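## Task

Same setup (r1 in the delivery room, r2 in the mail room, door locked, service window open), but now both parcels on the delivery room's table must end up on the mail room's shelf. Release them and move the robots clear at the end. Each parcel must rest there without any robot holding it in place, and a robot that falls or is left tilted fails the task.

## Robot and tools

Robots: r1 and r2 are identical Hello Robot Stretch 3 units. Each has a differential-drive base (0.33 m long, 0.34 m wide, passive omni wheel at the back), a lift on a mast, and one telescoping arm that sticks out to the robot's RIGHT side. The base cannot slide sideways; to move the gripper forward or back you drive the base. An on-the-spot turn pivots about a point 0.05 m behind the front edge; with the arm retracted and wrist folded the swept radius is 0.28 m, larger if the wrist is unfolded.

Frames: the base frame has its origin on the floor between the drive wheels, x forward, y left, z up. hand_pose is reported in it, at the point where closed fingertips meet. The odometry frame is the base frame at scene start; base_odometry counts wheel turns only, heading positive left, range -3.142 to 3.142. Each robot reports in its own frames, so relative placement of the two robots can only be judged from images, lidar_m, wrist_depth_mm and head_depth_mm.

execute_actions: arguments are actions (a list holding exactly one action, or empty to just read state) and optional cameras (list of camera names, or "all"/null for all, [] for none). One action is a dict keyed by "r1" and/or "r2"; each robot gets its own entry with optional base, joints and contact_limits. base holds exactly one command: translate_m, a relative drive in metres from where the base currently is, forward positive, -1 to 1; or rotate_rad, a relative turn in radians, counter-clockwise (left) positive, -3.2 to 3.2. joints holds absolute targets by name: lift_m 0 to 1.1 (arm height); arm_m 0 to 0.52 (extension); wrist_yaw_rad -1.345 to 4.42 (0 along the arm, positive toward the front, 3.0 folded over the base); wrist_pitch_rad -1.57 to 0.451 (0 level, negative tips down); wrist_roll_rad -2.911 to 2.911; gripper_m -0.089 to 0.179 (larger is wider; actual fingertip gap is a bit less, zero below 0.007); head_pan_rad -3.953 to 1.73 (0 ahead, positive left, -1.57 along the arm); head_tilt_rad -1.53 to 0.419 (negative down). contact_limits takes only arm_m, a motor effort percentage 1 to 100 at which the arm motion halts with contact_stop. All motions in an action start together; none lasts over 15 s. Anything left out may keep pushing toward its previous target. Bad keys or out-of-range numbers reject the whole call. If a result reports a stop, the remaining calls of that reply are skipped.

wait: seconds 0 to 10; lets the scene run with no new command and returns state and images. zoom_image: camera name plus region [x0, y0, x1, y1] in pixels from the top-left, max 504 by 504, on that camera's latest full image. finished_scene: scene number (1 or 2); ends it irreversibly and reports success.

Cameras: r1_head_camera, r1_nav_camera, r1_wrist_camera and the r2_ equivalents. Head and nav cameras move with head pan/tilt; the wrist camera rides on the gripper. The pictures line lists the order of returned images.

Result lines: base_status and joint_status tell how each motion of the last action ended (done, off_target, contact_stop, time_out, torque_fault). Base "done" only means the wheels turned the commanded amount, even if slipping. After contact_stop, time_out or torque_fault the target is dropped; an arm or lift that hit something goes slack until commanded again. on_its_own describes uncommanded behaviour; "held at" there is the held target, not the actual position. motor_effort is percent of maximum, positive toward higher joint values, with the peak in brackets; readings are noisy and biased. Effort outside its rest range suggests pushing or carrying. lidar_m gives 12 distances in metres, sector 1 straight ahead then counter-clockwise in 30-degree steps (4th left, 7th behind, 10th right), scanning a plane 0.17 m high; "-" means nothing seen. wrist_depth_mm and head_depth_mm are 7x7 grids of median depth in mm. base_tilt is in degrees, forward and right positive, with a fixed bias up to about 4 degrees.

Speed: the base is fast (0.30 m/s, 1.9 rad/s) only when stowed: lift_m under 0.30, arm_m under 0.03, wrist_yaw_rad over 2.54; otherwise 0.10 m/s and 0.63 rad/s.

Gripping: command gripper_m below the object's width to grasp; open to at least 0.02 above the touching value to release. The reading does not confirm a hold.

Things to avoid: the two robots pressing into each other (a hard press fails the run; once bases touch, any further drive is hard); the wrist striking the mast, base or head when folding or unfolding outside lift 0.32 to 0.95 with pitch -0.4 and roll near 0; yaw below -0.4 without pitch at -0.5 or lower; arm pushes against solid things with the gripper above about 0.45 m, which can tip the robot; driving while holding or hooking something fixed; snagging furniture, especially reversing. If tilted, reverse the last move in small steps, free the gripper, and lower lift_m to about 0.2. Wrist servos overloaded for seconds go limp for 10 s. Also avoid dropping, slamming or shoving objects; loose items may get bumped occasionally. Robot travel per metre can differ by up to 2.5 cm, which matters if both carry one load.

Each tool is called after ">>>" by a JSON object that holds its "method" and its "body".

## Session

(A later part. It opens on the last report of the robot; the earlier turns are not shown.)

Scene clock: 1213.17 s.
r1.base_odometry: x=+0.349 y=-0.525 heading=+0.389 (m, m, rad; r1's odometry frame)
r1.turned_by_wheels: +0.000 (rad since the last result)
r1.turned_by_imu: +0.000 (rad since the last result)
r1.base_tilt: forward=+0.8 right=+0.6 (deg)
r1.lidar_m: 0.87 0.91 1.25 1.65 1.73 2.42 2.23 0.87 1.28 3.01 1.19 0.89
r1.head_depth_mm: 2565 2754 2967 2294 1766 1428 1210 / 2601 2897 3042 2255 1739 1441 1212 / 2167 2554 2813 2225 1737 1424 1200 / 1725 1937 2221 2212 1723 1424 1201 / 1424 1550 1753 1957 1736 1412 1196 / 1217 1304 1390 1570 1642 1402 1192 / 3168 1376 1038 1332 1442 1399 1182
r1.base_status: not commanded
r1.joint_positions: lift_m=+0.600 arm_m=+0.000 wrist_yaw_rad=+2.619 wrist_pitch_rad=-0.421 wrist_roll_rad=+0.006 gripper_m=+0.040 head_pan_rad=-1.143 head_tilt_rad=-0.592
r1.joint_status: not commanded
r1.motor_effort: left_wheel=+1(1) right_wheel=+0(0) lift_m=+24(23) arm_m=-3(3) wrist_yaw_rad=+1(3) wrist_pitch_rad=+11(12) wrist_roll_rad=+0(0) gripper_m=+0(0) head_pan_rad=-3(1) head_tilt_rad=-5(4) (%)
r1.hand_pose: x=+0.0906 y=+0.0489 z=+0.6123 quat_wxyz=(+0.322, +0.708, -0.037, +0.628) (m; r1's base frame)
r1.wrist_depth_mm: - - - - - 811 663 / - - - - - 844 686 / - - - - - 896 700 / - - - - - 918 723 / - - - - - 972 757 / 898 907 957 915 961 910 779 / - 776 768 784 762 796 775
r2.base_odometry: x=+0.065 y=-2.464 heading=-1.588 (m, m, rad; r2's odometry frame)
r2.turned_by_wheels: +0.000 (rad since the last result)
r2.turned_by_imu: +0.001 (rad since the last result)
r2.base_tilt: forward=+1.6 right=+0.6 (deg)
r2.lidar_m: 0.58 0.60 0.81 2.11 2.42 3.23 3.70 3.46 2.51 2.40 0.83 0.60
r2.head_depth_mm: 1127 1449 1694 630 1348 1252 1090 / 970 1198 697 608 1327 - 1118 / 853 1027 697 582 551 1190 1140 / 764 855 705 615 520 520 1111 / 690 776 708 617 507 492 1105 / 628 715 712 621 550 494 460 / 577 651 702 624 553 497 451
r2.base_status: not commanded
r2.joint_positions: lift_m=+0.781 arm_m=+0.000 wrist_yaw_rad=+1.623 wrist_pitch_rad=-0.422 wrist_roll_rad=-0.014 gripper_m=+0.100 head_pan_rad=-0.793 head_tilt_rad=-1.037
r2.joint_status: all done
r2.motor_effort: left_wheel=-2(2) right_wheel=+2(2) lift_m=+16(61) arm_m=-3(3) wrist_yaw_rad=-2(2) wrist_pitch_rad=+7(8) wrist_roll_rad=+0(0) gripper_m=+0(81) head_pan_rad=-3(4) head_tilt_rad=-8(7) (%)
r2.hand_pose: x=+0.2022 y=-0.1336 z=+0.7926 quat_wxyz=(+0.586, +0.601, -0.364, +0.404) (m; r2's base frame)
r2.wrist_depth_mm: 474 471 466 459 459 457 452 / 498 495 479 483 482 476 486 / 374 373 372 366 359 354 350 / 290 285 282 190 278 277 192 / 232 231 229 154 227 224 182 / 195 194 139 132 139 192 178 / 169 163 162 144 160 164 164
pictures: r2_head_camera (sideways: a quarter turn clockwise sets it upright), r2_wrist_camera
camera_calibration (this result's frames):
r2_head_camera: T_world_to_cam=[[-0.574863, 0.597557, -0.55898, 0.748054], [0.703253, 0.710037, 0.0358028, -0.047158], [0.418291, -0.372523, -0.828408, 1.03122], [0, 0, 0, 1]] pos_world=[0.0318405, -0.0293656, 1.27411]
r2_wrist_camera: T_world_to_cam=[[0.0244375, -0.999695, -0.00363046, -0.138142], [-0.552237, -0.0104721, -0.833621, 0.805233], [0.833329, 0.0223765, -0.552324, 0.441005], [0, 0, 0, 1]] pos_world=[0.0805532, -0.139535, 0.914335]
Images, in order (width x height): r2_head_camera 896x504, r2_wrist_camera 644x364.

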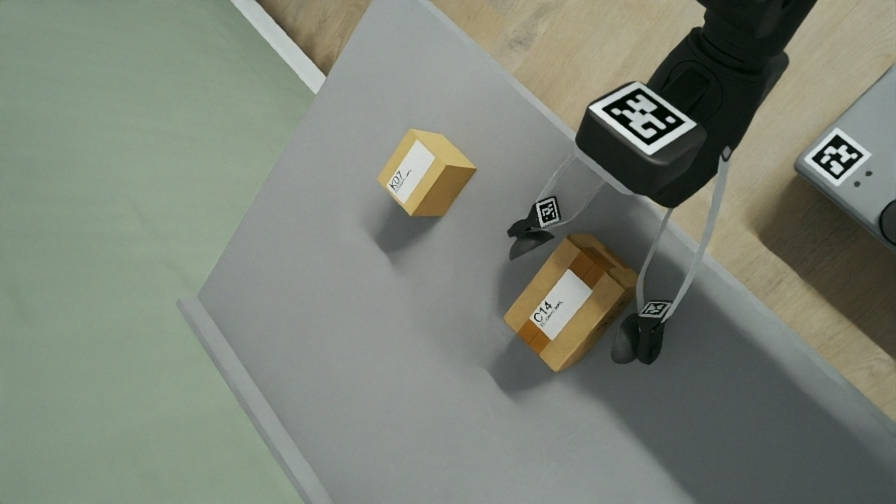

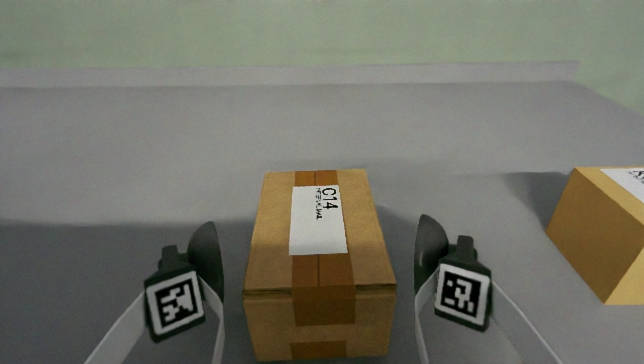

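>>> {"method": "execute_actions", "body": {"actions": [{"r2": {"base": {"translate_m": -0.35}, "joints": {"lift_m": 0.94, "head_tilt_rad": -0.7, "head_pan_rad": -0.3}}}]}}

Scene clock: 1223.97 s.
r1.base_odometry: x=+0.349 y=-0.525 heading=+0.389 (m, m, rad; r1's odometry frame)
r1.turned_by_wheels: +0.000 (rad since the last result)
r1.turned_by_imu: +0.000 (rad since the last result)
r1.base_tilt: forward=+0.9 right=+0.6 (deg)
r1.lidar_m: 0.87 0.91 1.24 1.65 1.73 2.42 2.24 0.87 1.28 3.03 1.19 0.89
r1.head_depth_mm: 2536 2773 2959 2310 1749 1441 1210 / 2644 2880 3020 2277 1754 1430 1202 / 2149 2524 2864 2233 1735 1417 1208 / 1719 1931 2210 2176 1715 1403 1196 / 1418 1550 1756 1965 1728 1404 1191 / 1220 1294 1391 1596 1630 1404 1184 / 3177 1387 1040 1332 1454 1395 1187
r1.base_status: not commanded
r1.joint_positions: lift_m=+0.600 arm_m=+0.000 wrist_yaw_rad=+2.619 wrist_pitch_rad=-0.421 wrist_roll_rad=+0.006 gripper_m=+0.040 head_pan_rad=-1.143 head_tilt_rad=-0.592
r1.joint_status: not commanded
r1.motor_effort: left_wheel=+1(1) right_wheel=-1(0) lift_m=+24(24) arm_m=-2(3) wrist_yaw_rad=+2(1) wrist_pitch_rad=+12(12) wrist_roll_rad=+0(0) gripper_m=+1(1) head_pan_rad=-2(4) head_tilt_rad=-4(4) (%)
r1.hand_pose: x=+0.0906 y=+0.0489 z=+0.6123 quat_wxyz=(+0.322, +0.708, -0.037, +0.628) (m; r1's base frame)
r1.wrist_depth_mm: - - - - - 794 661 / - - - - - 850 678 / - - - - - 880 696 / - - - - - 927 722 / - - - - - 934 750 / 916 915 943 931 962 915 777 / - 774 763 795 775 799 778
r2.base_odometry: x=+0.071 y=-2.115 heading=-1.588 (m, m, rad; r2's odometry frame)
r2.turned_by_wheels: +0.000 (rad since the last result)
r2.turned_by_imu: -0.002 (rad since the last result)
r2.base_tilt: forward=+1.5 right=+0.5 (deg)
r2.lidar_m: 0.93 0.96 1.29 2.34 2.42 3.23 3.36 3.49 2.52 2.41 1.34 0.97
r2.head_depth_mm: 898 1015 1161 844 1566 1402 1199 / 874 981 1080 849 1523 1403 1206 / 846 940 1034 857 747 1415 1174 / 818 911 1009 864 698 1422 1203 / 792 879 990 867 695 1420 1215 / 771 855 954 872 697 1394 1222 / 749 827 921 880 702 1371 1224
r2.base_status: done
r2.joint_positions: lift_m=+0.939 arm_m=+0.000 wrist_yaw_rad=+1.623 wrist_pitch_rad=-0.420 wrist_roll_rad=-0.014 gripper_m=+0.100 head_pan_rad=-0.307 head_tilt_rad=-0.705
r2.joint_status: all done
r2.motor_effort: left_wheel=-2(7) right_wheel=+2(1) lift_m=+65(67) arm_m=-3(3) wrist_yaw_rad=-2(2) wrist_pitch_rad=+6(7) wrist_roll_rad=-1(0) gripper_m=+0(0) head_pan_rad=+4(34) head_tilt_rad=+3(30) (%)
r2.hand_pose: x=+0.2024 y=-0.1336 z=+0.9513 quat_wxyz=(+0.586, +0.600, -0.364, +0.404) (m; r2's base frame)
r2.wrist_depth_mm: 793 813 782 778 786 779 780 / 874 855 849 885 832 825 851 / 915 751 758 717 721 881 908 / 588 580 571 546 554 561 - / - - 526 - - - - / - - - - - - - / - - - - - - -
pictures: r1_head_camera (sideways: a quarter turn clockwise sets it upright), r1_nav_camera (sideways: a quarter turn counterclockwise sets it upright), r1_wrist_camera, r2_head_camera (sideways: a quarter turn clockwise sets it upright), r2_nav_camera (sideways: a quarter turn counterclockwise sets it upright), r2_wrist_camera
camera_calibration (this result's frames):
r1_head_camera: T_world_to_cam=[[-0.245251, 0.512407, -0.822977, 1.0908], [0.911364, 0.411309, -0.015499, 0.0195775], [0.330556, -0.753833, -0.567864, 0.693896], [0, 0, 0, 1]] pos_world=[0.0203065, -0.0439055, 1.29205]
r1_nav_camera: T_world_to_cam=[[0.259514, -0.477068, 0.839678, -1.06023], [-0.91964, -0.387502, 0.0640659, -0.0199452], [0.294813, -0.788827, -0.539293, 0.658489], [0, 0, 0, 1]] pos_world=[0.0626713, 0.00590305, 1.24665]
r1_wrist_camera: T_world_to_cam=[[0.87256, -0.488003, 0.022181, -0.071393], [-0.242145, -0.471502, -0.847969, 0.603751], [0.42427, 0.734533, -0.529581, 0.411624], [0, 0, 0, 1]] pos_world=[0.0338501, -0.0525213, 0.731534]
r2_head_camera: T_world_to_cam=[[-0.570483, 0.190928, -0.798809, 1.06055], [0.279567, 0.959666, 0.0297179, -0.0366659], [0.772264, -0.206367, -0.60085, 0.733122], [0, 0, 0, 1]] pos_world=[0.0491142, -0.01601, 1.28877]
r2_nav_camera: T_world_to_cam=[[0.600527, -0.216031, 0.769868, -0.961632], [-0.276908, -0.959421, -0.053222, 0.116085], [0.750126, -0.181222, -0.63598, 0.776033], [0, 0, 0, 1]] pos_world=[0.0275085, 0.0442661, 1.24005]
r2_wrist_camera: T_world_to_cam=[[0.0244456, -0.999694, -0.00368044, -0.137513], [-0.550752, -0.0103949, -0.834604, 0.938357], [0.834311, 0.0224294, -0.550838, 0.526904], [0, 0, 0, 1]] pos_world=[0.0805623, -0.139534, 1.07289]
Images, in order (width x height): r1_head_camera 896x504, r1_nav_camera 672x504, r1_wrist_camera 644x364, r2_head_camera 896x504, r2_nav_camera 672x504, r2_wrist_camera 644x364.

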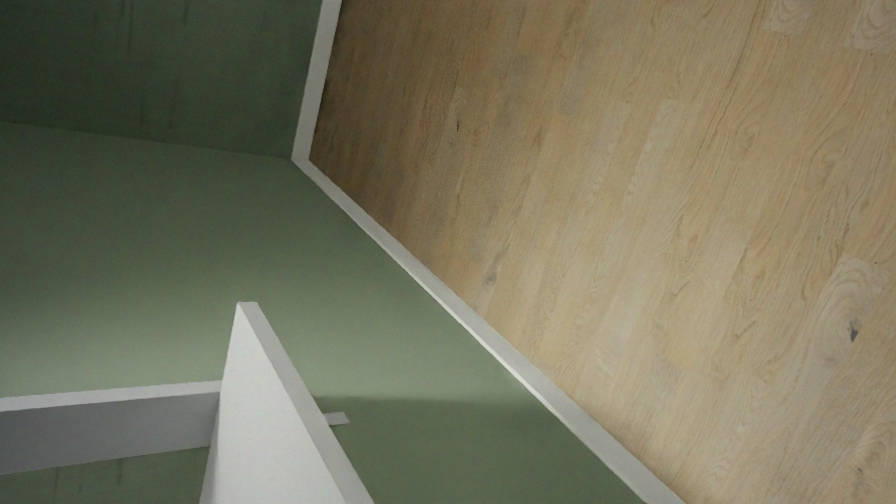

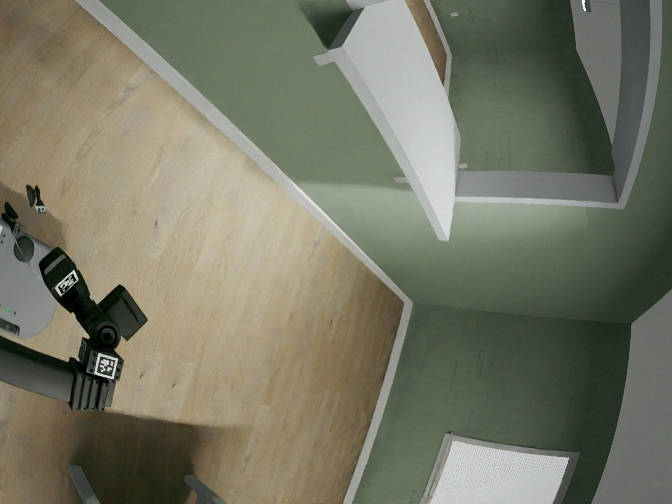

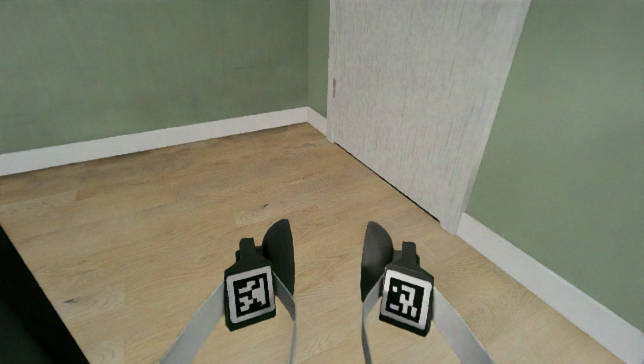

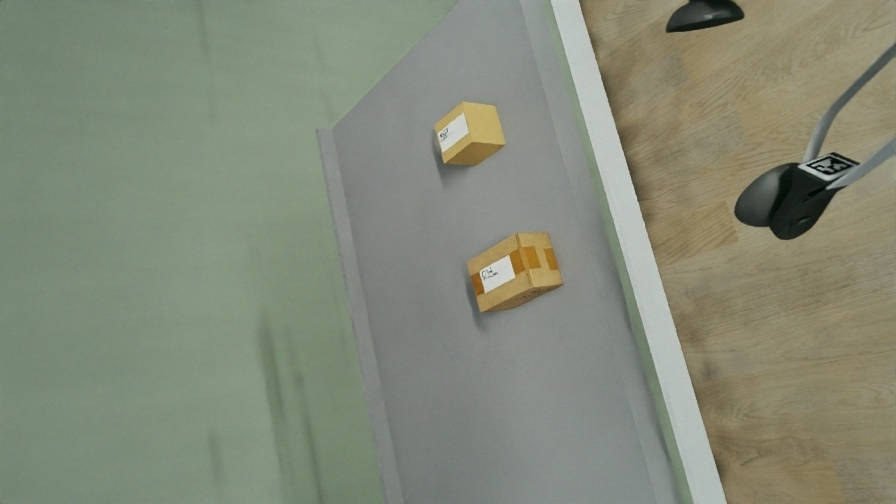

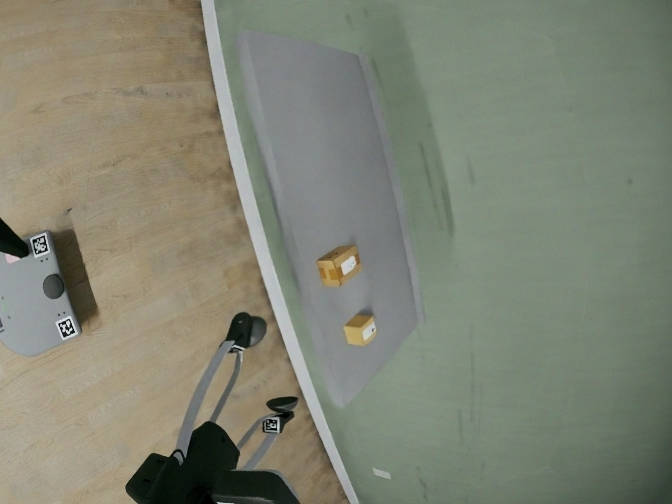

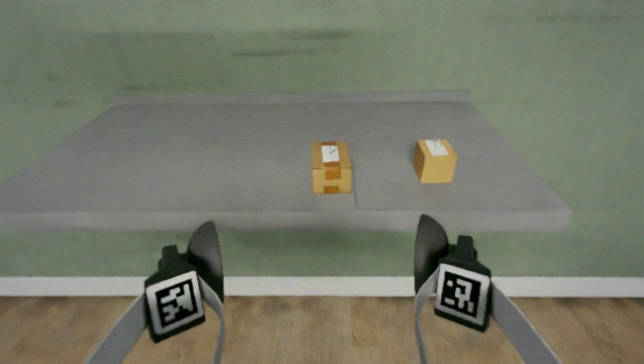

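Both parcels are on the shelf, and both robots are clear and level.

>>> {"method": "finished_scene", "body": {"scene": 2}}

The scene is finished: the task was done.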